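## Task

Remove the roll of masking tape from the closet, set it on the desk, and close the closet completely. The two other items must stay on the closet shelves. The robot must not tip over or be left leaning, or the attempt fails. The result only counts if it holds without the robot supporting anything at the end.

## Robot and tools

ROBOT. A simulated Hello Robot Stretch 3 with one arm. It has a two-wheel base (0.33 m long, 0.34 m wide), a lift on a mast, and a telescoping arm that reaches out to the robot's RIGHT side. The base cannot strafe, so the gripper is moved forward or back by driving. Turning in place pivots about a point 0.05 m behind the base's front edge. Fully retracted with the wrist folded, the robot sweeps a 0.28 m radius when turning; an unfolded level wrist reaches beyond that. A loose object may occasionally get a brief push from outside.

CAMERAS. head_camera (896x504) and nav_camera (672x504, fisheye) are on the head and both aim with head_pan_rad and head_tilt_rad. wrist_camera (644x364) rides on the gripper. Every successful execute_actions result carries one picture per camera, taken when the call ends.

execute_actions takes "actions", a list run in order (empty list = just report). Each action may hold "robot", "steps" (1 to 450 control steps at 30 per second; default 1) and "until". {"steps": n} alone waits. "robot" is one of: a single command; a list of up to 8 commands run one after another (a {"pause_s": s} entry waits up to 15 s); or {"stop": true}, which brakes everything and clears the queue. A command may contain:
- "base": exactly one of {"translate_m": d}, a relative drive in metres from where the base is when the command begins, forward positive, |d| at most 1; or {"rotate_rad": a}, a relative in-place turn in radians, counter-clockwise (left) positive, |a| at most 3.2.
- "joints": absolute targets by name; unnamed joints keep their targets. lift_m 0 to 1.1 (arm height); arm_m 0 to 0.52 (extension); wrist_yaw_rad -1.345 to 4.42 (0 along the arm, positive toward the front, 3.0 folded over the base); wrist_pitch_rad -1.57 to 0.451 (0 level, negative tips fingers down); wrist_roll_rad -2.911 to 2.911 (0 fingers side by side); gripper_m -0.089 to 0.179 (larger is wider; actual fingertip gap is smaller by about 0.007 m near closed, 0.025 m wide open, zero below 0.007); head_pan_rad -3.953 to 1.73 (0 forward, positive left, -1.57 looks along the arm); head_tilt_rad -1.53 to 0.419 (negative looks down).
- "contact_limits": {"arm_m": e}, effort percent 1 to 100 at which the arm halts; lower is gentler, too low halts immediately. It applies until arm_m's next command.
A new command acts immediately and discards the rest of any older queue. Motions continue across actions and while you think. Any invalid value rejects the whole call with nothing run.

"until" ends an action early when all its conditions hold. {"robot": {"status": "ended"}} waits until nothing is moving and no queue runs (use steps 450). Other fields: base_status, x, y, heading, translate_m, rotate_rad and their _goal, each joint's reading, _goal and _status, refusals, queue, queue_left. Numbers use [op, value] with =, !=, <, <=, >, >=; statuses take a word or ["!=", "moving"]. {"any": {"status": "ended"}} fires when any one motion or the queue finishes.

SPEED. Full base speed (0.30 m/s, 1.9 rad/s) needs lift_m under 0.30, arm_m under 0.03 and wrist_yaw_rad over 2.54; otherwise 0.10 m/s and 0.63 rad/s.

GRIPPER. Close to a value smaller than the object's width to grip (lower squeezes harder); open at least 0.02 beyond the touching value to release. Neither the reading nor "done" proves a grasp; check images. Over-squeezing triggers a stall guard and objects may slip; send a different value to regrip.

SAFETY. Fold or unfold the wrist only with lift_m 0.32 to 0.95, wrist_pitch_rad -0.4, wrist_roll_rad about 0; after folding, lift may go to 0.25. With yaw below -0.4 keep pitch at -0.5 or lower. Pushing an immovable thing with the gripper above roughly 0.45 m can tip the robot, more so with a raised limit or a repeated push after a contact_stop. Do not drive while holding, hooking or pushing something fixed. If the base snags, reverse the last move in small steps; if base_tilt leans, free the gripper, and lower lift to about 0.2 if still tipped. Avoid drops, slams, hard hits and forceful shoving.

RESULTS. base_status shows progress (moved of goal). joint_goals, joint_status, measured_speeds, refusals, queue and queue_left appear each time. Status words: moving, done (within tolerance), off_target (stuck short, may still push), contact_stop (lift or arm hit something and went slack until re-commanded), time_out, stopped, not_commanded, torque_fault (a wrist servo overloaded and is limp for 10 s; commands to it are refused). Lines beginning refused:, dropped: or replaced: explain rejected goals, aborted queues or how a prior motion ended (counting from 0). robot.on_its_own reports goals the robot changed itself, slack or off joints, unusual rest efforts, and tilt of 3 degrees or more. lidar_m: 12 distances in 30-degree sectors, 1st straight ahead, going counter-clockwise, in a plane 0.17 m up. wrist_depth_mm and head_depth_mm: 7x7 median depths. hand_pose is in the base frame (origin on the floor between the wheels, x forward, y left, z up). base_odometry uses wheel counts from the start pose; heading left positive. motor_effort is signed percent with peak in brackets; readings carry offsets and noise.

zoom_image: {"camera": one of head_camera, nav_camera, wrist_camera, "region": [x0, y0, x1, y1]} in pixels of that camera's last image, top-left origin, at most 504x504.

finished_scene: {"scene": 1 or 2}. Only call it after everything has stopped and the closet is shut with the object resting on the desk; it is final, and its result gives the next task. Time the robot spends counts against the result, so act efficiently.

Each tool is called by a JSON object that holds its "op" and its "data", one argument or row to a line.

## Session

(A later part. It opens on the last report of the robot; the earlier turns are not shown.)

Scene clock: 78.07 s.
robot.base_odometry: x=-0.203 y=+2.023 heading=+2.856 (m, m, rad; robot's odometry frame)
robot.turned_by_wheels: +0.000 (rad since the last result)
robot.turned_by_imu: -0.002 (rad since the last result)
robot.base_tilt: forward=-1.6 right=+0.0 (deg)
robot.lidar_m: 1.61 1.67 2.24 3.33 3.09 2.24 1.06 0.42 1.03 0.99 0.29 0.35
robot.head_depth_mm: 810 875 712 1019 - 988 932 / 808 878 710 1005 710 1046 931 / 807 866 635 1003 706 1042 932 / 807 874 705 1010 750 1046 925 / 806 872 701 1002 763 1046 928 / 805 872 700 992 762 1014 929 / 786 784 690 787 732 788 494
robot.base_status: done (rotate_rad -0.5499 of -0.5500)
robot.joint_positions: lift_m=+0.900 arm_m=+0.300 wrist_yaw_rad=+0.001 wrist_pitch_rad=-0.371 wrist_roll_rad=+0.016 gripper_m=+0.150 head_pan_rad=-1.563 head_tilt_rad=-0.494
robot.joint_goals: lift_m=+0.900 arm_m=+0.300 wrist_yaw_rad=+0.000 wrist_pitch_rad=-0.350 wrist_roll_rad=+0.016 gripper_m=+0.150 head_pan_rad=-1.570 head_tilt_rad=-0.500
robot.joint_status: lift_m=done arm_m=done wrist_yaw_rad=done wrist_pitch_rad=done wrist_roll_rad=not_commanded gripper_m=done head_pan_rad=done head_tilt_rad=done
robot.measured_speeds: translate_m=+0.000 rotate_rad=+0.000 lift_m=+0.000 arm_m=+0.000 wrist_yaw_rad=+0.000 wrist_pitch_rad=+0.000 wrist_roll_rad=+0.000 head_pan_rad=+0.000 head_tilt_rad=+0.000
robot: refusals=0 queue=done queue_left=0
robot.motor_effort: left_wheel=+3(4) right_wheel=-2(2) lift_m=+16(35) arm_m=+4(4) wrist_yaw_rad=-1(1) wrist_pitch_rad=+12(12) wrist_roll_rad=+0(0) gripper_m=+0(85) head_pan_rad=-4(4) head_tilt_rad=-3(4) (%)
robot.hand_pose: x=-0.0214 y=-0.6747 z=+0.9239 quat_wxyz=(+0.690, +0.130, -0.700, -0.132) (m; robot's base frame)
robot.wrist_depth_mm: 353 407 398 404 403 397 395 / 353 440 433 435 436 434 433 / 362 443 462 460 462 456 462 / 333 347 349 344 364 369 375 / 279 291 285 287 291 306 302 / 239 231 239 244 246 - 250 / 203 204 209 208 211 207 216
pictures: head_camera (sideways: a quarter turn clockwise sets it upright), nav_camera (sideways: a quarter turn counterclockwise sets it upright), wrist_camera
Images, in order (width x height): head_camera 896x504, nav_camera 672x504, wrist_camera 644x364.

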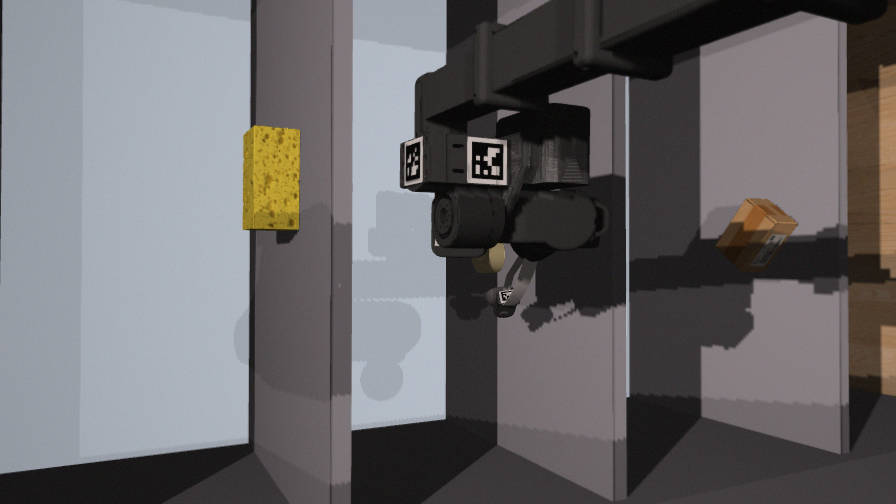

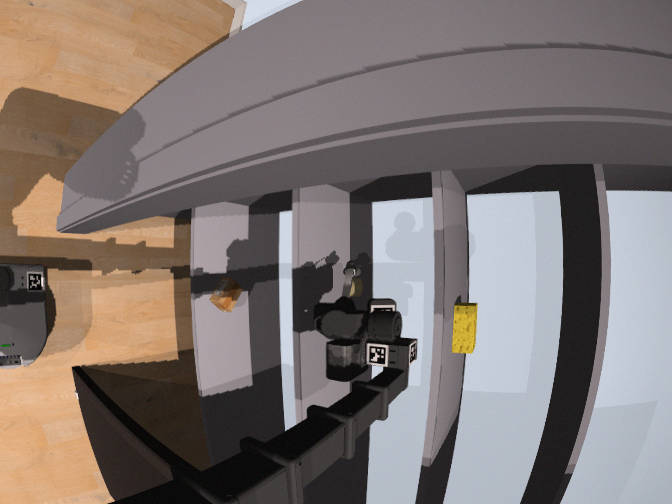

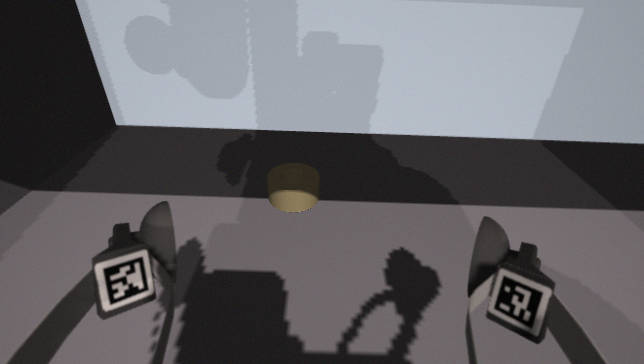

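{"op": "execute_actions", "data": {
  "actions": [
    {"robot":[{"base":{"translate_m":0.028},"joints":{"arm_m":0.40}},{"joints":{"lift_m":0.84}}],"steps":450,"until":{"robot":{"status":"ended"}}}
  ]
}}

Scene clock: 81.97 s.
robot.base_odometry: x=-0.230 y=+2.031 heading=+2.856 (m, m, rad; robot's odometry frame)
robot.turned_by_wheels: +0.000 (rad since the last result)
robot.turned_by_imu: -0.001 (rad since the last result)
robot.base_tilt: forward=-1.6 right=+0.0 (deg)
robot.lidar_m: 1.59 1.64 2.21 3.77 3.13 2.28 1.08 0.44 1.03 0.94 0.27 0.35
robot.head_depth_mm: 808 877 711 1005 769 - - / 809 865 637 1021 737 1019 931 / 808 864 635 1021 708 1049 931 / 806 874 706 1009 736 1041 927 / 807 874 702 1003 764 1046 929 / 805 870 701 968 765 977 903 / 700 697 625 698 677 404 405
robot.base_status: done (translate_m +0.0280 of +0.0280)
robot.joint_positions: lift_m=+0.840 arm_m=+0.400 wrist_yaw_rad=+0.000 wrist_pitch_rad=-0.371 wrist_roll_rad=+0.016 gripper_m=+0.150 head_pan_rad=-1.563 head_tilt_rad=-0.494
robot.joint_goals: lift_m=+0.840 arm_m=+0.400 wrist_yaw_rad=+0.000 wrist_pitch_rad=-0.350 wrist_roll_rad=+0.016 gripper_m=+0.150 head_pan_rad=-1.570 head_tilt_rad=-0.500
robot.joint_status: lift_m=done arm_m=done wrist_yaw_rad=done wrist_pitch_rad=done wrist_roll_rad=not_commanded gripper_m=done head_pan_rad=done head_tilt_rad=done
robot.measured_speeds: translate_m=+0.000 rotate_rad=+0.000 lift_m=+0.000 arm_m=+0.000 wrist_yaw_rad=+0.000 wrist_pitch_rad=+0.000 wrist_roll_rad=+0.000 head_pan_rad=+0.000 head_tilt_rad=+0.000
robot: refusals=0 queue=done queue_left=0
robot.motor_effort: left_wheel=+3(9) right_wheel=-2(3) lift_m=+16(18) arm_m=+3(3) wrist_yaw_rad=-1(0) wrist_pitch_rad=+12(12) wrist_roll_rad=+0(0) gripper_m=-1(0) head_pan_rad=-4(4) head_tilt_rad=-3(3) (%)
robot.hand_pose: x=-0.0214 y=-0.7747 z=+0.8639 quat_wxyz=(+0.690, +0.130, -0.700, -0.132) (m; robot's base frame)
robot.wrist_depth_mm: 307 313 310 304 306 305 304 / 329 339 335 334 334 332 328 / 300 314 319 326 331 337 350 / 236 240 244 214 253 255 260 / 196 201 199 193 203 213 208 / 168 161 166 168 170 - 174 / 136 141 143 145 146 143 149
pictures: head_camera (sideways: a quarter turn clockwise sets it upright), nav_camera (sideways: a quarter turn counterclockwise sets it upright), wrist_camera
Images, in order (width x height): head_camera 896x504, nav_camera 672x504, wrist_camera 644x364.

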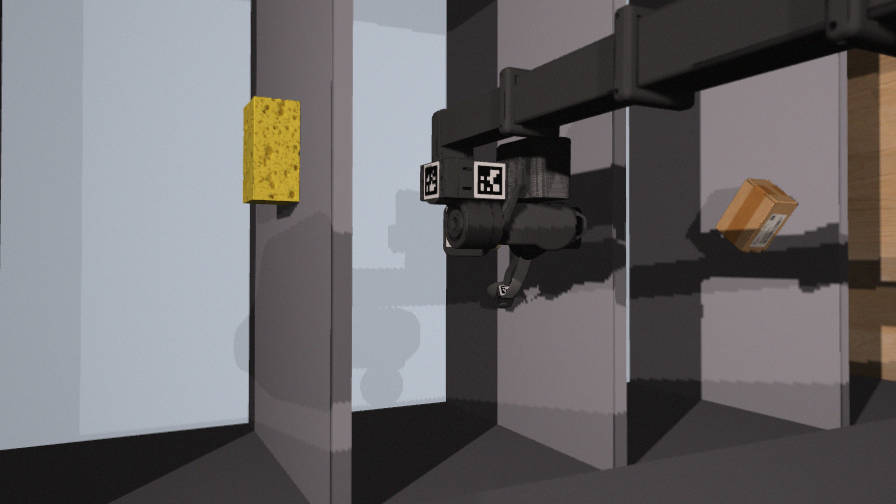

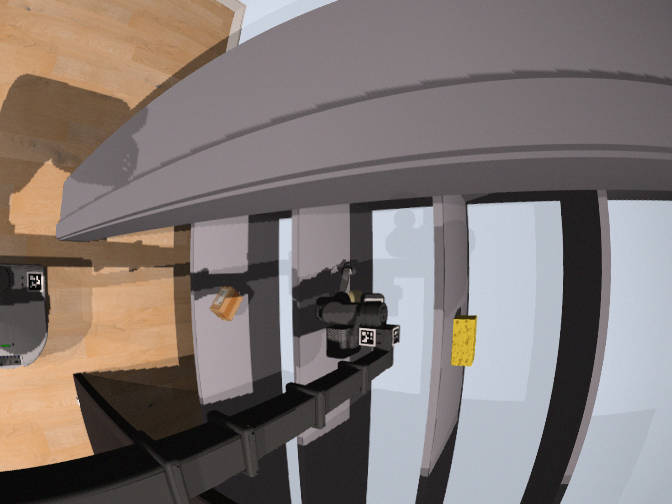

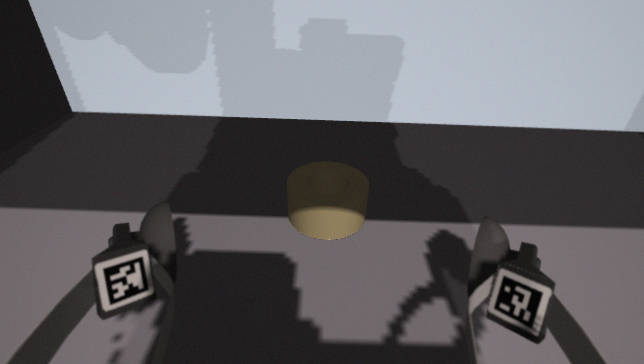

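{"op": "execute_actions", "data": {
  "actions": [
    {"robot":[{"joints":{"arm_m":0.45,"lift_m":0.835}},{"joints":{"gripper_m":0.0}},{"pause_s":0.5},{"joints":{"lift_m":0.88}}],"steps":450,"until":{"robot":{"status":"ended"}}}
  ]
}}

Scene clock: 89.93 s.
robot.base_odometry: x=-0.230 y=+2.031 heading=+2.856 (m, m, rad; robot's odometry frame)
robot.turned_by_wheels: +0.000 (rad since the last result)
robot.turned_by_imu: -0.002 (rad since the last result)
robot.base_tilt: forward=-1.6 right=+0.0 (deg)
robot.lidar_m: 1.58 1.64 2.21 3.76 3.14 2.28 1.08 0.44 1.03 0.94 0.27 0.35
robot.head_depth_mm: 810 877 711 1008 - - 1228 / 808 866 635 - 766 1050 932 / 810 866 633 - 766 1042 932 / 806 874 705 1003 765 1041 926 / 805 871 701 1003 762 1042 927 / 805 872 699 966 763 983 903 / 699 698 626 698 678 404 406
robot.base_status: done (translate_m +0.0280 of +0.0280)
robot.joint_positions: lift_m=+0.880 arm_m=+0.450 wrist_yaw_rad=-0.001 wrist_pitch_rad=-0.369 wrist_roll_rad=+0.016 gripper_m=+0.007 head_pan_rad=-1.563 head_tilt_rad=-0.494
robot.joint_goals: lift_m=+0.880 arm_m=+0.450 wrist_yaw_rad=+0.000 wrist_pitch_rad=-0.350 wrist_roll_rad=+0.016 gripper_m=+0.006 head_pan_rad=-1.570 head_tilt_rad=-0.500
robot.joint_status: lift_m=done arm_m=done wrist_yaw_rad=done wrist_pitch_rad=done wrist_roll_rad=not_commanded gripper_m=done head_pan_rad=done head_tilt_rad=done
robot.measured_speeds: translate_m=+0.000 rotate_rad=+0.000 lift_m=+0.000 arm_m=+0.000 wrist_yaw_rad=+0.000 wrist_pitch_rad=+0.000 wrist_roll_rad=+0.000 head_pan_rad=+0.000 head_tilt_rad=+0.000
robot: refusals=0 queue=done queue_left=0
robot.on_its_own: gripper_m is held at +0.006, not at your +0.000, by its stall guard, which is not easing now
robot.motor_effort: left_wheel=+3(4) right_wheel=-1(2) lift_m=+39(39) arm_m=+3(8) wrist_yaw_rad=+0(0) wrist_pitch_rad=+11(12) wrist_roll_rad=+0(0) gripper_m=-19(94) head_pan_rad=-4(4) head_tilt_rad=-3(3) (%)
robot.hand_pose: x=-0.0218 y=-0.8250 z=+0.9033 quat_wxyz=(+0.690, +0.128, -0.700, -0.131) (m; robot's base frame)
robot.wrist_depth_mm: 261 261 261 260 260 259 261 / 286 286 285 281 282 281 280 / 311 316 311 314 312 312 309 / 302 312 314 323 324 329 325 / 248 252 264 171 272 265 269 / 209 213 202 143 - 221 224 / 181 182 185 181 187 190 192
pictures: head_camera (sideways: a quarter turn clockwise sets it upright), nav_camera (sideways: a quarter turn counterclockwise sets it upright), wrist_camera
Images, in order (width x height): head_camera 896x504, nav_camera 672x504, wrist_camera 644x364.

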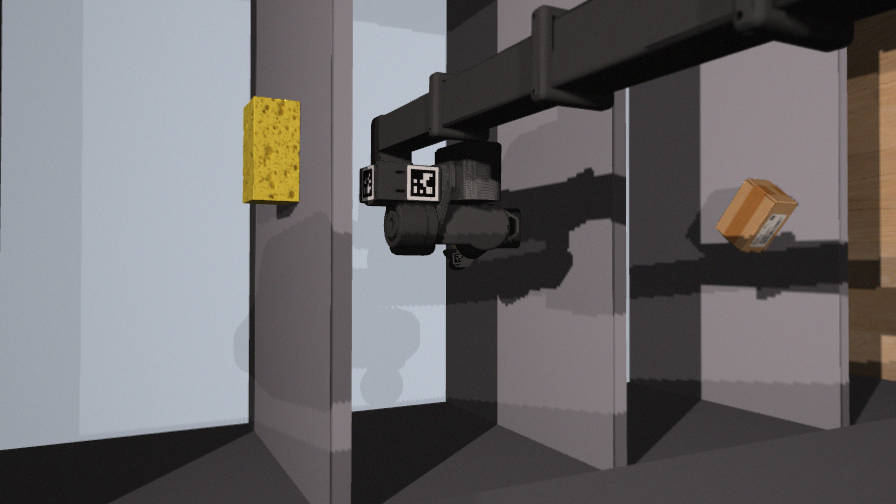

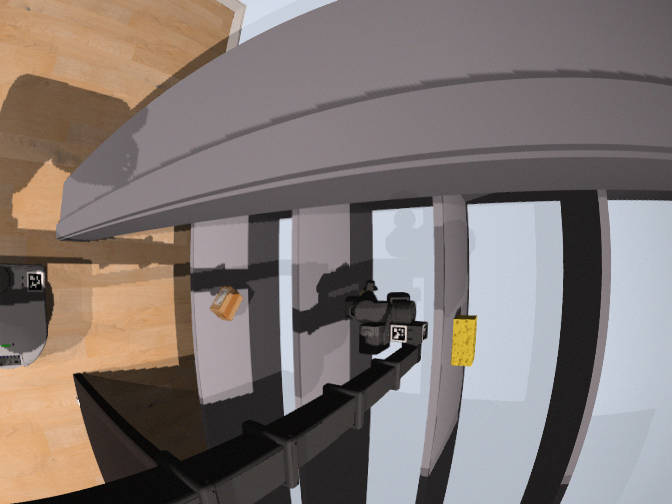

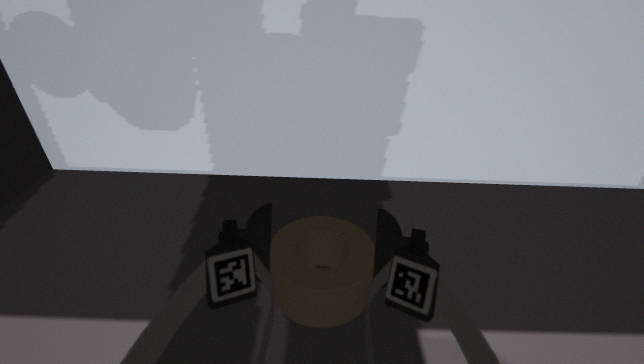

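{"op": "execute_actions", "data": {
  "actions": [
    {"robot":[{"joints":{"arm_m":0.0}},{"joints":{"wrist_pitch_rad":-1.4}},{"base":{"rotate_rad":0.55}},{"base":{"translate_m":0.4}},{"joints":{"wrist_pitch_rad":-0.4}},{"joints":{"wrist_yaw_rad":3.0,"head_pan_rad":0,"head_tilt_rad":-0.3}},{"joints":{"lift_m":0.28}},{"base":{"rotate_rad":1.02}}],"steps":450,"until":{"robot":{"status":"ended"}}},
    {"steps":450,"until":{"robot":{"status":"ended"}}}
  ]
}}

Scene clock: 115.60 s.
robot.base_odometry: x=-0.616 y=+1.927 heading=-1.858 (m, m, rad; robot's odometry frame)
robot.turned_by_wheels: +1.570 (rad since the last result)
robot.turned_by_imu: +1.556 (rad since the last result)
robot.base_tilt: forward=-1.6 right=-0.1 (deg)
robot.lidar_m: 3.57 3.70 2.64 2.53 0.85 0.46 0.45 1.22 1.30 1.24 1.28 1.71
robot.head_depth_mm: 3071 3200 3251 3263 2799 1994 1542 / 3072 3273 3457 3601 2765 1967 1537 / 3069 3243 3454 3589 2768 1980 1531 / 3054 3241 3398 3603 2741 1972 1543 / 3073 3232 3460 3577 2751 1969 1537 / 3078 3221 3374 3570 2761 1955 1530 / 3054 3196 3359 3504 2738 1968 1532
robot.base_status: done (rotate_rad +1.0199 of +1.0200)
robot.joint_positions: lift_m=+0.280 arm_m=+0.001 wrist_yaw_rad=+2.999 wrist_pitch_rad=-0.422 wrist_roll_rad=+0.016 gripper_m=+0.007 head_pan_rad=-0.007 head_tilt_rad=-0.309
robot.joint_goals: lift_m=+0.280 arm_m=+0.000 wrist_yaw_rad=+3.000 wrist_pitch_rad=-0.400 wrist_roll_rad=+0.016 gripper_m=+0.006 head_pan_rad=+0.000 head_tilt_rad=-0.300
robot.joint_status: lift_m=done arm_m=done wrist_yaw_rad=done wrist_pitch_rad=done wrist_roll_rad=not_commanded gripper_m=done head_pan_rad=done head_tilt_rad=done
robot.measured_speeds: translate_m=+0.000 rotate_rad=+0.000 lift_m=+0.000 arm_m=+0.000 wrist_yaw_rad=+0.000 wrist_pitch_rad=+0.000 wrist_roll_rad=+0.000 head_pan_rad=+0.000 head_tilt_rad=+0.000
robot: refusals=0 queue=done queue_left=0
robot.on_its_own: gripper_m is held at +0.006, not at your +0.000, by its stall guard, which is not easing now
robot.motor_effort: left_wheel=-3(13) right_wheel=+2(7) lift_m=+16(37) arm_m=-2(3) wrist_yaw_rad=+0(1) wrist_pitch_rad=+13(13) wrist_roll_rad=+0(0) gripper_m=-19(19) head_pan_rad=+4(44) head_tilt_rad=+5(27) (%)
robot.hand_pose: x=+0.0107 y=+0.0754 z=+0.2922 quat_wxyz=(+0.198, +0.705, +0.097, +0.674) (m; robot's base frame)
robot.wrist_depth_mm: 696 - - - - - - / 761 - - - - - - / 781 816 860 884 886 929 930 / 689 692 681 691 714 708 740 / 547 555 - 171 598 594 588 / 476 507 - 142 - 494 502 / - - - 149 425 429 434
pictures: head_camera (sideways: a quarter turn clockwise sets it upright), nav_camera (sideways: a quarter turn counterclockwise sets it upright), wrist_camera
Images, in order (width x height): head_camera 896x504, nav_camera 672x504, wrist_camera 644x364.

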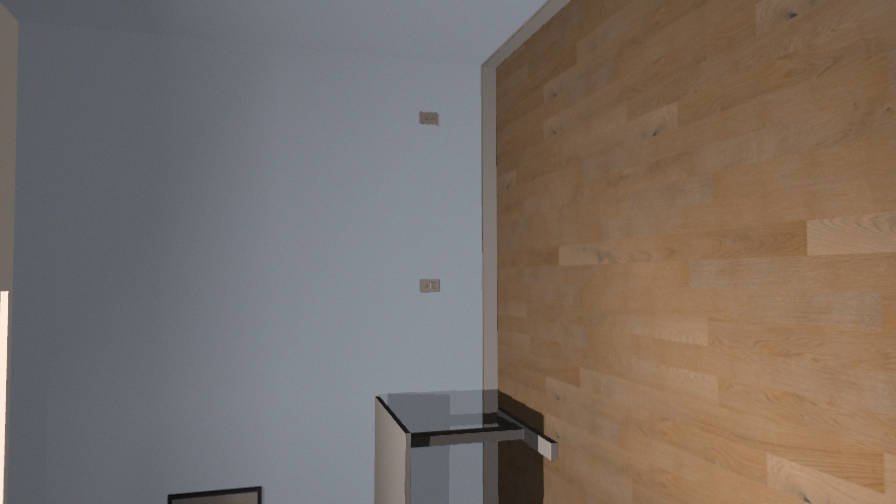

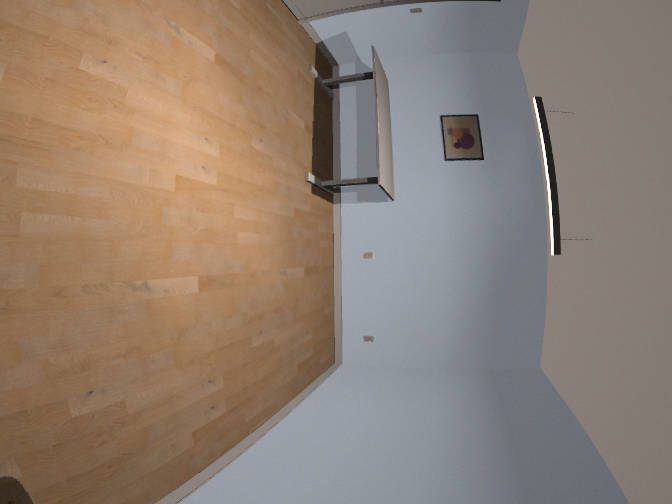

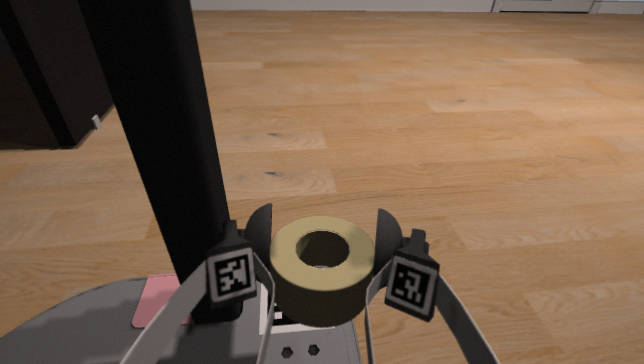

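{"op": "execute_actions", "data": {
  "actions": [
    {"robot":[{"base":{"rotate_rad":0.44}},{"base":{"translate_m":1.0}},{"base":{"translate_m":1.0}},{"base":{"translate_m":0.8}},{"base":{"rotate_rad":1.13},"joints":{"head_pan_rad":-1.57,"head_tilt_rad":-0.6}},{"joints":{"lift_m":0.95}},{"joints":{"wrist_yaw_rad":0,"wrist_pitch_rad":-0.4}}],"steps":450,"until":{"robot":{"status":"ended"}}},
    {"steps":450,"until":{"robot":{"status":"ended"}}}
  ]
}}

Scene clock: 143.90 s.
robot.base_odometry: x=-0.189 y=-0.841 heading=-0.288 (m, m, rad; robot's odometry frame)
robot.turned_by_wheels: +1.570 (rad since the last result)
robot.turned_by_imu: +1.569 (rad since the last result)
robot.base_tilt: forward=-1.7 right=-0.1 (deg)
robot.lidar_m: 1.36 1.42 1.93 3.00 3.15 2.47 2.37 1.50 0.64 1.03 1.06 1.05
robot.head_depth_mm: 848 937 1037 1076 863 - - / 848 931 1034 1073 843 - - / 845 929 1034 1069 877 - - / 842 929 1028 1068 874 - 542 / 844 924 1024 1072 813 660 553 / 842 924 1028 1069 815 657 553 / 840 926 1024 1068 814 658 552
robot.base_status: done (rotate_rad +1.1299 of +1.1300)
robot.joint_positions: lift_m=+0.950 arm_m=+0.001 wrist_yaw_rad=+0.002 wrist_pitch_rad=-0.422 wrist_roll_rad=+0.016 gripper_m=+0.007 head_pan_rad=-1.563 head_tilt_rad=-0.593
robot.joint_goals: lift_m=+0.950 arm_m=+0.000 wrist_yaw_rad=+0.000 wrist_pitch_rad=-0.400 wrist_roll_rad=+0.016 gripper_m=+0.006 head_pan_rad=-1.570 head_tilt_rad=-0.600
robot.joint_status: lift_m=done arm_m=done wrist_yaw_rad=done wrist_pitch_rad=done wrist_roll_rad=not_commanded gripper_m=done head_pan_rad=done head_tilt_rad=done
robot.measured_speeds: translate_m=+0.000 rotate_rad=+0.000 lift_m=+0.000 arm_m=+0.000 wrist_yaw_rad=+0.000 wrist_pitch_rad=+0.000 wrist_roll_rad=+0.000 head_pan_rad=+0.000 head_tilt_rad=+0.000
robot: refusals=0 queue=done queue_left=0
robot.on_its_own: gripper_m is held at +0.006, not at your +0.000, by its stall guard, which is not easing now
robot.motor_effort: left_wheel=-4(13) right_wheel=+2(7) lift_m=+38(37) arm_m=-2(2) wrist_yaw_rad=-2(3) wrist_pitch_rad=+13(13) wrist_roll_rad=+0(0) gripper_m=-19(19) head_pan_rad=-4(44) head_tilt_rad=-4(30) (%)
robot.hand_pose: x=-0.0211 y=-0.3701 z=+0.9613 quat_wxyz=(+0.686, +0.148, -0.696, -0.149) (m; robot's base frame)
robot.wrist_depth_mm: 725 729 731 726 714 729 720 / 799 814 803 784 777 800 794 / 744 751 771 760 781 820 840 / 588 587 590 605 615 616 941 / 481 490 513 172 523 512 544 / 416 420 403 143 - 439 437 / 356 360 369 360 376 379 373
pictures: head_camera (sideways: a quarter turn clockwise sets it upright), nav_camera (sideways: a quarter turn counterclockwise sets it upright), wrist_camera
Images, in order (width x height): head_camera 896x504, nav_camera 672x504, wrist_camera 644x364.

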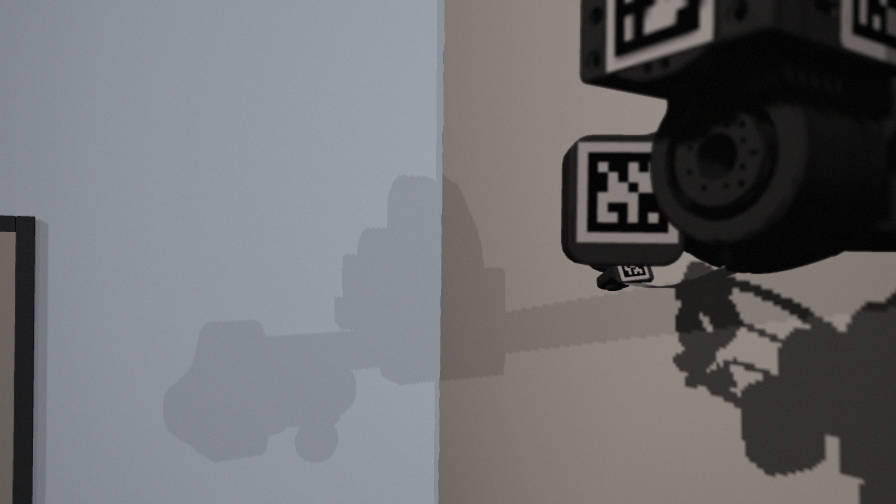

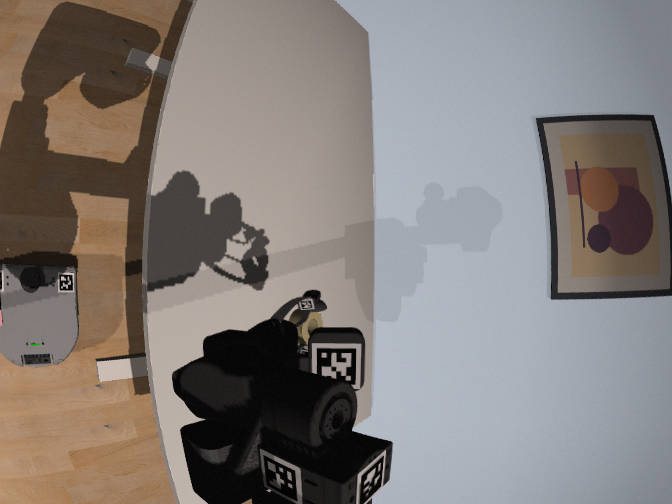

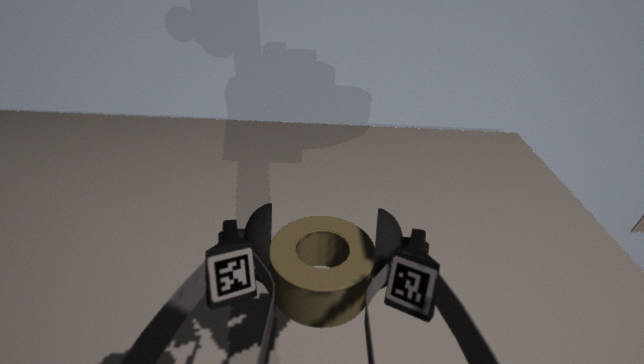

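{"op": "execute_actions", "data": {
  "actions": [
    {"robot":[{"joints":{"arm_m":0.2,"wrist_pitch_rad":-0.35}},{"joints":{"lift_m":0.78}}],"steps":450,"until":{"robot":{"status":"ended"}}}
  ]
}}

Scene clock: 149.23 s.
robot.base_odometry: x=-0.189 y=-0.841 heading=-0.288 (m, m, rad; robot's odometry frame)
robot.turned_by_wheels: +0.000 (rad since the last result)
robot.turned_by_imu: -0.001 (rad since the last result)
robot.base_tilt: forward=-1.7 right=+0.0 (deg)
robot.lidar_m: 1.37 1.42 1.93 2.98 3.12 2.48 2.37 1.50 0.64 1.03 1.06 1.05
robot.head_depth_mm: 850 931 1035 1077 819 682 - / 846 932 1036 1068 878 - 549 / 844 926 1033 1072 893 - 555 / 844 930 1029 1072 874 651 553 / 841 927 1028 1063 814 659 553 / 841 924 1024 1070 814 659 553 / 838 921 1029 1065 812 657 553
robot.base_status: done (rotate_rad +1.1299 of +1.1300)
robot.joint_positions: lift_m=+0.780 arm_m=+0.200 wrist_yaw_rad=+0.001 wrist_pitch_rad=-0.373 wrist_roll_rad=+0.016 gripper_m=+0.007 head_pan_rad=-1.563 head_tilt_rad=-0.593
robot.joint_goals: lift_m=+0.780 arm_m=+0.200 wrist_yaw_rad=+0.000 wrist_pitch_rad=-0.350 wrist_roll_rad=+0.016 gripper_m=+0.006 head_pan_rad=-1.570 head_tilt_rad=-0.600
robot.joint_status: lift_m=done arm_m=done wrist_yaw_rad=done wrist_pitch_rad=done wrist_roll_rad=not_commanded gripper_m=done head_pan_rad=done head_tilt_rad=done
robot.measured_speeds: translate_m=+0.000 rotate_rad=+0.000 lift_m=+0.000 arm_m=+0.000 wrist_yaw_rad=+0.000 wrist_pitch_rad=+0.000 wrist_roll_rad=+0.000 head_pan_rad=+0.000 head_tilt_rad=+0.000
robot: refusals=0 queue=done queue_left=0
robot.on_its_own: gripper_m is held at +0.006, not at your +0.000, by its stall guard, which is not easing now
robot.motor_effort: left_wheel=-4(3) right_wheel=+2(2) lift_m=+16(37) arm_m=+4(4) wrist_yaw_rad=-1(3) wrist_pitch_rad=+14(15) wrist_roll_rad=+0(0) gripper_m=-19(19) head_pan_rad=-4(5) head_tilt_rad=-4(4) (%)
robot.hand_pose: x=-0.0214 y=-0.5745 z=+0.8033 quat_wxyz=(+0.690, +0.131, -0.700, -0.132) (m; robot's base frame)
robot.wrist_depth_mm: 523 535 537 528 545 530 533 / 573 575 575 576 563 575 584 / 439 443 453 460 473 485 497 / 340 344 346 354 356 366 367 / 276 277 291 172 303 293 299 / 232 235 224 143 - 245 247 / 200 203 204 201 207 211 211
pictures: head_camera (sideways: a quarter turn clockwise sets it upright), nav_camera (sideways: a quarter turn counterclockwise sets it upright), wrist_camera
Images, in order (width x height): head_camera 896x504, nav_camera 672x504, wrist_camera 644x364.

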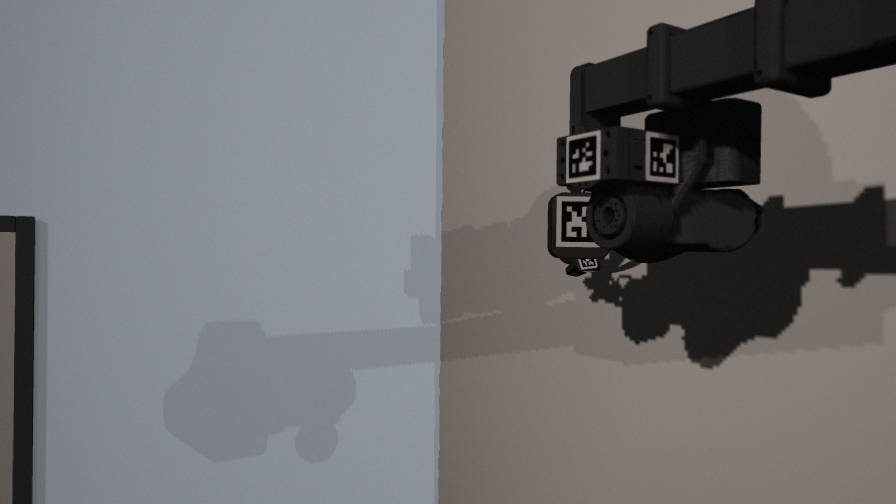

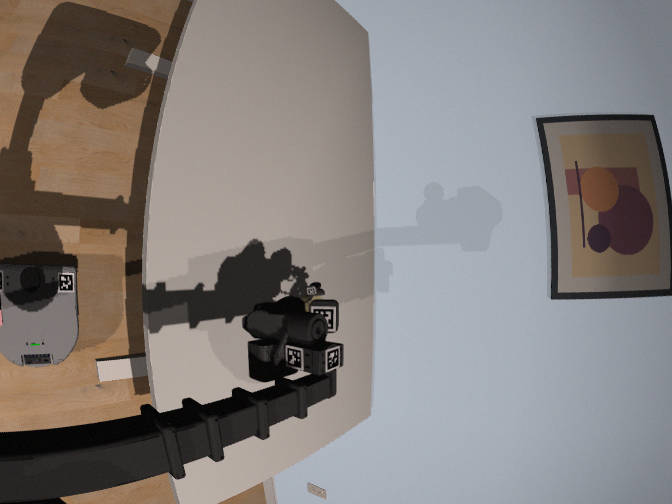

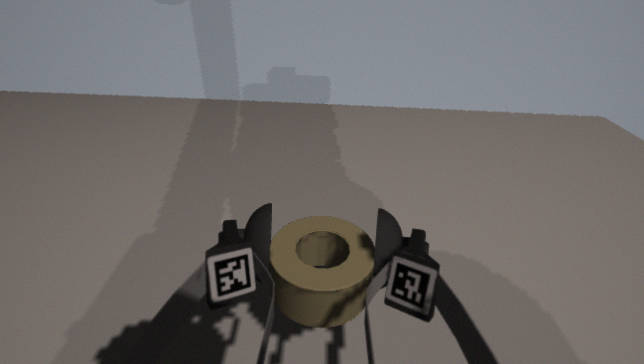

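{"op": "execute_actions", "data": {
  "actions": [
    {"robot":[{"joints":{"lift_m":0.724}},{"joints":{"gripper_m":0.15}},{"joints":{"lift_m":0.85}},{"joints":{"arm_m":0.0,"wrist_pitch_rad":-0.4,"gripper_m":-0.02}}],"steps":450,"until":{"robot":{"status":"ended"}}}
  ]
}}

Scene clock: 157.40 s.
robot.base_odometry: x=-0.189 y=-0.841 heading=-0.288 (m, m, rad; robot's odometry frame)
robot.turned_by_wheels: +0.000 (rad since the last result)
robot.turned_by_imu: -0.002 (rad since the last result)
robot.base_tilt: forward=-1.7 right=-0.1 (deg)
robot.lidar_m: 1.37 1.42 1.93 3.01 3.14 2.48 2.37 1.50 0.64 1.03 1.06 1.05
robot.head_depth_mm: 848 936 1034 1076 819 663 582 / 847 929 1036 1073 817 660 589 / 846 930 1031 1071 816 690 - / 843 927 1031 1066 815 677 567 / 842 926 1029 1066 814 659 553 / 840 923 1026 1069 812 659 553 / 841 922 1024 1067 814 657 554
robot.base_status: done (rotate_rad +1.1299 of +1.1300)
robot.joint_positions: lift_m=+0.850 arm_m=+0.001 wrist_yaw_rad=+0.000 wrist_pitch_rad=-0.417 wrist_roll_rad=+0.016 gripper_m=-0.020 head_pan_rad=-1.563 head_tilt_rad=-0.593
robot.joint_goals: lift_m=+0.850 arm_m=+0.000 wrist_yaw_rad=+0.000 wrist_pitch_rad=-0.400 wrist_roll_rad=+0.016 gripper_m=-0.020 head_pan_rad=-1.570 head_tilt_rad=-0.600
robot.joint_status: lift_m=done arm_m=done wrist_yaw_rad=done wrist_pitch_rad=done wrist_roll_rad=not_commanded gripper_m=done head_pan_rad=done head_tilt_rad=done
robot.measured_speeds: translate_m=+0.000 rotate_rad=+0.000 lift_m=+0.000 arm_m=+0.000 wrist_yaw_rad=+0.000 wrist_pitch_rad=+0.000 wrist_roll_rad=+0.000 head_pan_rad=+0.000 head_tilt_rad=+0.000
robot: refusals=0 queue=done queue_left=0
robot.motor_effort: left_wheel=-4(4) right_wheel=+2(2) lift_m=+38(38) arm_m=-2(3) wrist_yaw_rad=-1(1) wrist_pitch_rad=+10(13) wrist_roll_rad=+0(0) gripper_m=-9(86) head_pan_rad=-4(4) head_tilt_rad=-4(4) (%)
robot.hand_pose: x=-0.0214 y=-0.3707 z=+0.8624 quat_wxyz=(+0.687, +0.146, -0.697, -0.148) (m; robot's base frame)
robot.wrist_depth_mm: 721 730 726 727 713 717 719 / 741 747 766 753 794 765 793 / 542 544 562 563 573 596 817 / 432 430 436 449 447 453 470 / 351 361 364 - 371 374 376 / 300 304 308 - 316 316 322 / 260 265 265 269 267 272 275
pictures: head_camera (sideways: a quarter turn clockwise sets it upright), nav_camera (sideways: a quarter turn counterclockwise sets it upright), wrist_camera
Images, in order (width x height): head_camera 896x504, nav_camera 672x504, wrist_camera 644x364.

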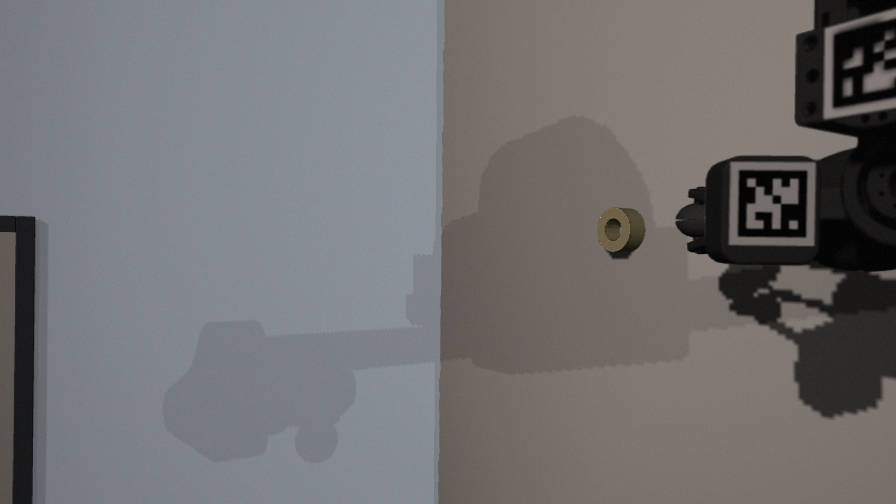

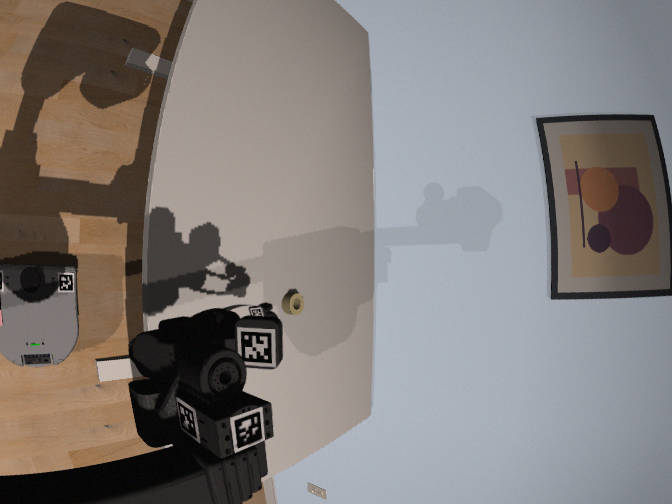

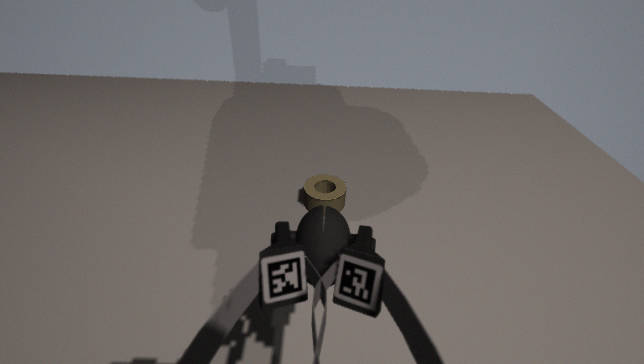

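{"op": "execute_actions", "data": {
  "actions": [
    {"robot":[{"joints":{"wrist_yaw_rad":3.0}},{"joints":{"lift_m":0.28,"head_pan_rad":-0.6,"head_tilt_rad":-0.4}},{"base":{"rotate_rad":1.99}},{"base":{"translate_m":1.0}},{"base":{"translate_m":1.0}},{"base":{"translate_m":0.76}},{"base":{"rotate_rad":-0.39},"joints":{"lift_m":0.94}},{"joints":{"wrist_yaw_rad":1.571}}],"steps":450,"until":{"robot":{"status":"ended"}}},
    {"steps":450,"until":{"robot":{"status":"ended"}}},
    {"robot":{"joints":{"wrist_pitch_rad":0,"arm_m":0.5}},"steps":450,"until":{"robot":{"status":"ended"}}}
  ]
}}

Scene clock: 192.93 s.
robot.base_odometry: x=-0.550 y=+1.896 heading=+1.312 (m, m, rad; robot's odometry frame)
robot.turned_by_wheels: +1.600 (rad since the last result)
robot.turned_by_imu: +1.597 (rad since the last result)
robot.base_tilt: forward=-1.7 right=+0.0 (deg)
robot.lidar_m: 0.44 1.24 1.38 1.33 1.39 1.92 3.16 3.41 2.51 2.43 0.76 1.23
robot.head_depth_mm: 997 649 691 748 827 936 1079 / 1326 1495 1597 1350 1454 1582 1004 / 1235 1385 1486 1350 1524 1639 1410 / 1166 1288 1342 1247 1448 1277 1407 / 1087 1199 1213 1248 1381 1185 1403 / 991 1121 891 1228 1324 1070 1364 / 973 1061 980 1157 874 487 517
robot.base_status: done (rotate_rad -0.3899 of -0.3900)
robot.joint_positions: lift_m=+0.940 arm_m=+0.500 wrist_yaw_rad=+2.999 wrist_pitch_rad=-0.024 wrist_roll_rad=+0.016 gripper_m=-0.020 head_pan_rad=-0.607 head_tilt_rad=-0.408
robot.joint_goals: lift_m=+0.940 arm_m=+0.500 wrist_yaw_rad=+3.000 wrist_pitch_rad=+0.000 wrist_roll_rad=+0.016 gripper_m=-0.020 head_pan_rad=-0.600 head_tilt_rad=-0.400
robot.joint_status: lift_m=done arm_m=done wrist_yaw_rad=done wrist_pitch_rad=done wrist_roll_rad=not_commanded gripper_m=done head_pan_rad=done head_tilt_rad=done
robot.measured_speeds: translate_m=+0.000 rotate_rad=+0.000 lift_m=+0.000 arm_m=+0.000 wrist_yaw_rad=+0.000 wrist_pitch_rad=+0.000 wrist_roll_rad=+0.000 head_pan_rad=+0.000 head_tilt_rad=+0.000
robot: refusals=0 queue=done queue_left=0
robot.motor_effort: left_wheel=+3(13) right_wheel=-2(8) lift_m=+38(41) arm_m=+3(1) wrist_yaw_rad=+0(3) wrist_pitch_rad=+14(14) wrist_roll_rad=+0(0) gripper_m=-9(9) head_pan_rad=+4(44) head_tilt_rad=+4(23) (%)
robot.hand_pose: x=+0.0149 y=-0.3916 z=+1.0481 quat_wxyz=(+0.058, +0.711, -0.042, +0.699) (m; robot's base frame)
robot.wrist_depth_mm: - - - - - - 462 / - - - - - - 473 / - - - - - 667 484 / - - - - - 684 502 / - - - - - 670 521 / - - - - - 686 542 / - - - - - 658 569
pictures: head_camera (sideways: a quarter turn clockwise sets it upright), nav_camera (sideways: a quarter turn counterclockwise sets it upright), wrist_camera
Images, in order (width x height): head_camera 896x504, nav_camera 672x504, wrist_camera 644x364.

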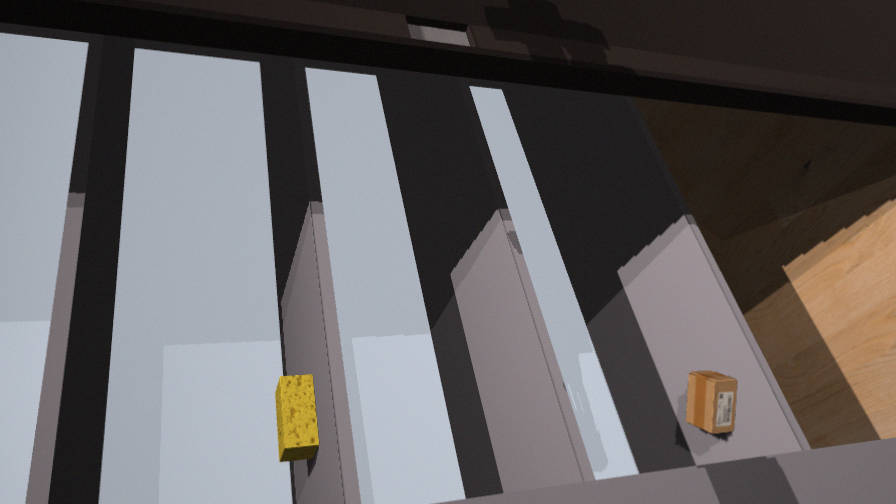

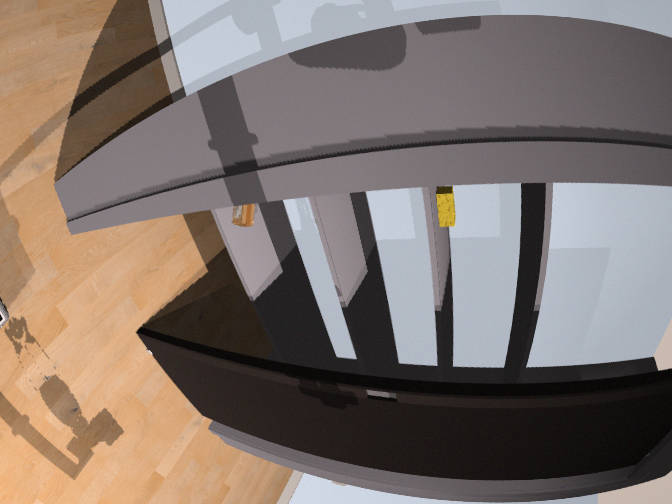

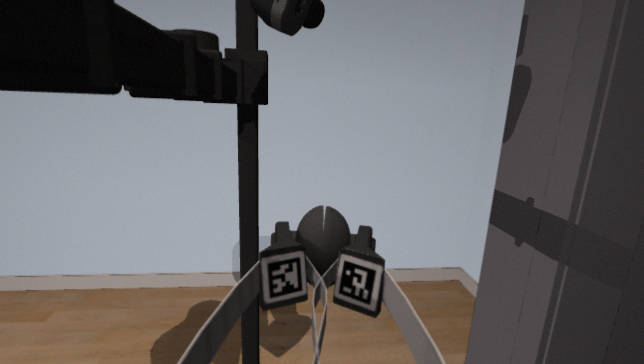

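{"op": "execute_actions", "data": {
  "actions": [
    {"robot":{"joints":{"wrist_yaw_rad":1.571}},"steps":450,"until":{"robot":{"status":"ended"}}}
  ]
}}

Scene clock: 194.97 s.
robot.base_odometry: x=-0.550 y=+1.896 heading=+1.312 (m, m, rad; robot's odometry frame)
robot.turned_by_wheels: +0.000 (rad since the last result)
robot.turned_by_imu: -0.001 (rad since the last result)
robot.base_tilt: forward=-1.7 right=+0.0 (deg)
robot.lidar_m: 0.44 1.24 1.38 1.34 1.39 1.92 3.18 3.41 2.52 2.43 0.76 1.23
robot.head_depth_mm: 992 649 691 750 826 936 1083 / 1339 1498 1597 1353 1458 1592 1006 / 1242 1380 1479 1341 1519 1633 1408 / 1164 1288 1337 1249 1448 1277 1411 / 1087 1203 1216 1250 1383 1183 1415 / 991 1125 890 1223 1324 1070 1359 / 973 1061 980 1163 874 488 516
robot.base_status: done (rotate_rad -0.3899 of -0.3900)
robot.joint_positions: lift_m=+0.940 arm_m=+0.500 wrist_yaw_rad=+1.573 wrist_pitch_rad=-0.024 wrist_roll_rad=+0.016 gripper_m=-0.020 head_pan_rad=-0.607 head_tilt_rad=-0.408
robot.joint_goals: lift_m=+0.940 arm_m=+0.500 wrist_yaw_rad=+1.571 wrist_pitch_rad=+0.000 wrist_roll_rad=+0.016 gripper_m=-0.020 head_pan_rad=-0.600 head_tilt_rad=-0.400
robot.joint_status: lift_m=done arm_m=done wrist_yaw_rad=done wrist_pitch_rad=done wrist_roll_rad=not_commanded gripper_m=done head_pan_rad=done head_tilt_rad=done
robot.measured_speeds: translate_m=+0.000 rotate_rad=+0.000 lift_m=+0.000 arm_m=+0.000 wrist_yaw_rad=+0.000 wrist_pitch_rad=+0.000 wrist_roll_rad=+0.000 head_pan_rad=+0.000 head_tilt_rad=+0.000
robot: refusals=0 queue=done queue_left=0
robot.motor_effort: left_wheel=+4(4) right_wheel=-1(2) lift_m=+38(38) arm_m=+3(4) wrist_yaw_rad=-2(2) wrist_pitch_rad=+14(14) wrist_roll_rad=+0(0) gripper_m=-9(9) head_pan_rad=+4(4) head_tilt_rad=+5(5) (%)
robot.hand_pose: x=+0.2342 y=-0.6442 z=+1.0481 quat_wxyz=(+0.502, +0.510, -0.497, +0.491) (m; robot's base frame)
robot.wrist_depth_mm: 734 - - 358 351 351 351 / 737 - - 368 359 364 362 / 736 - - 382 377 375 376 / 740 966 - 403 391 396 386 / 744 972 - - 409 409 405 / 753 - - - 425 428 421 / 751 924 922 450 443 441 431
pictures: head_camera (sideways: a quarter turn clockwise sets it upright), nav_camera (sideways: a quarter turn counterclockwise sets it upright), wrist_camera
Images, in order (width x height): head_camera 896x504, nav_camera 672x504, wrist_camera 644x364.

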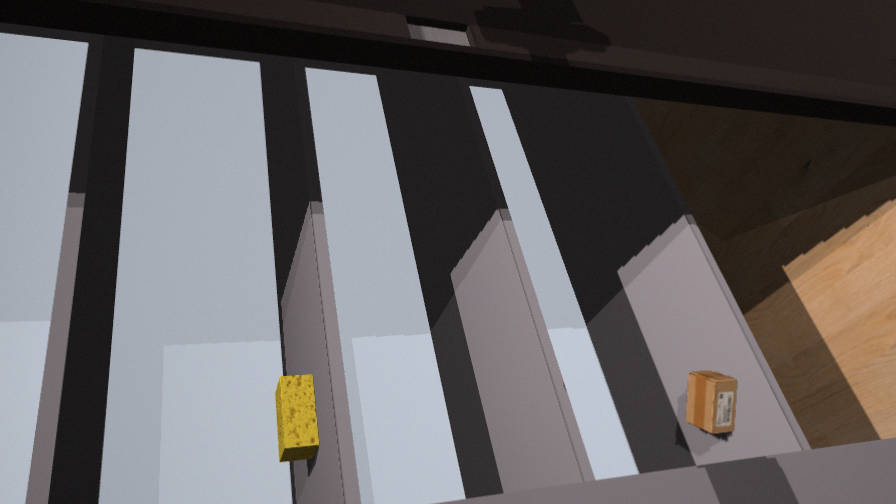

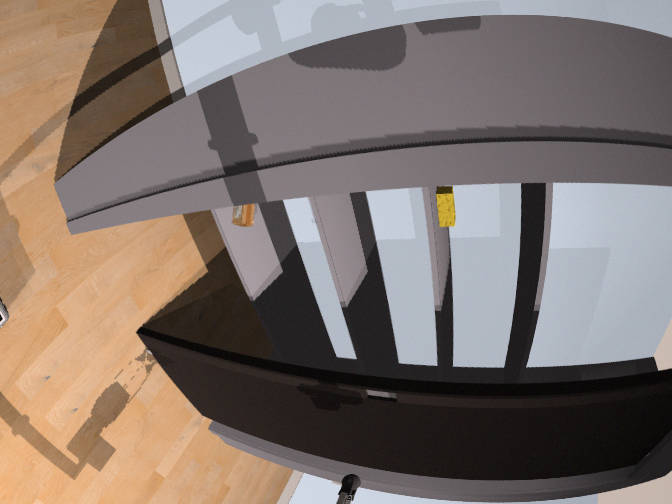

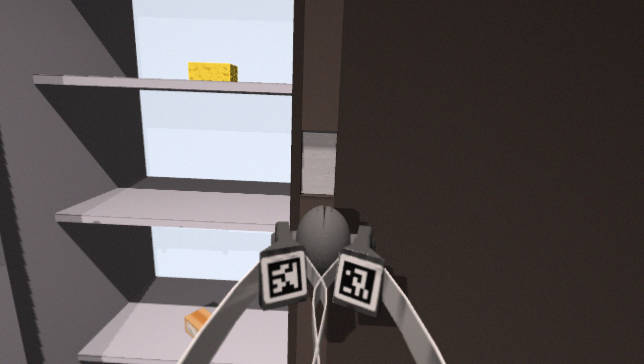

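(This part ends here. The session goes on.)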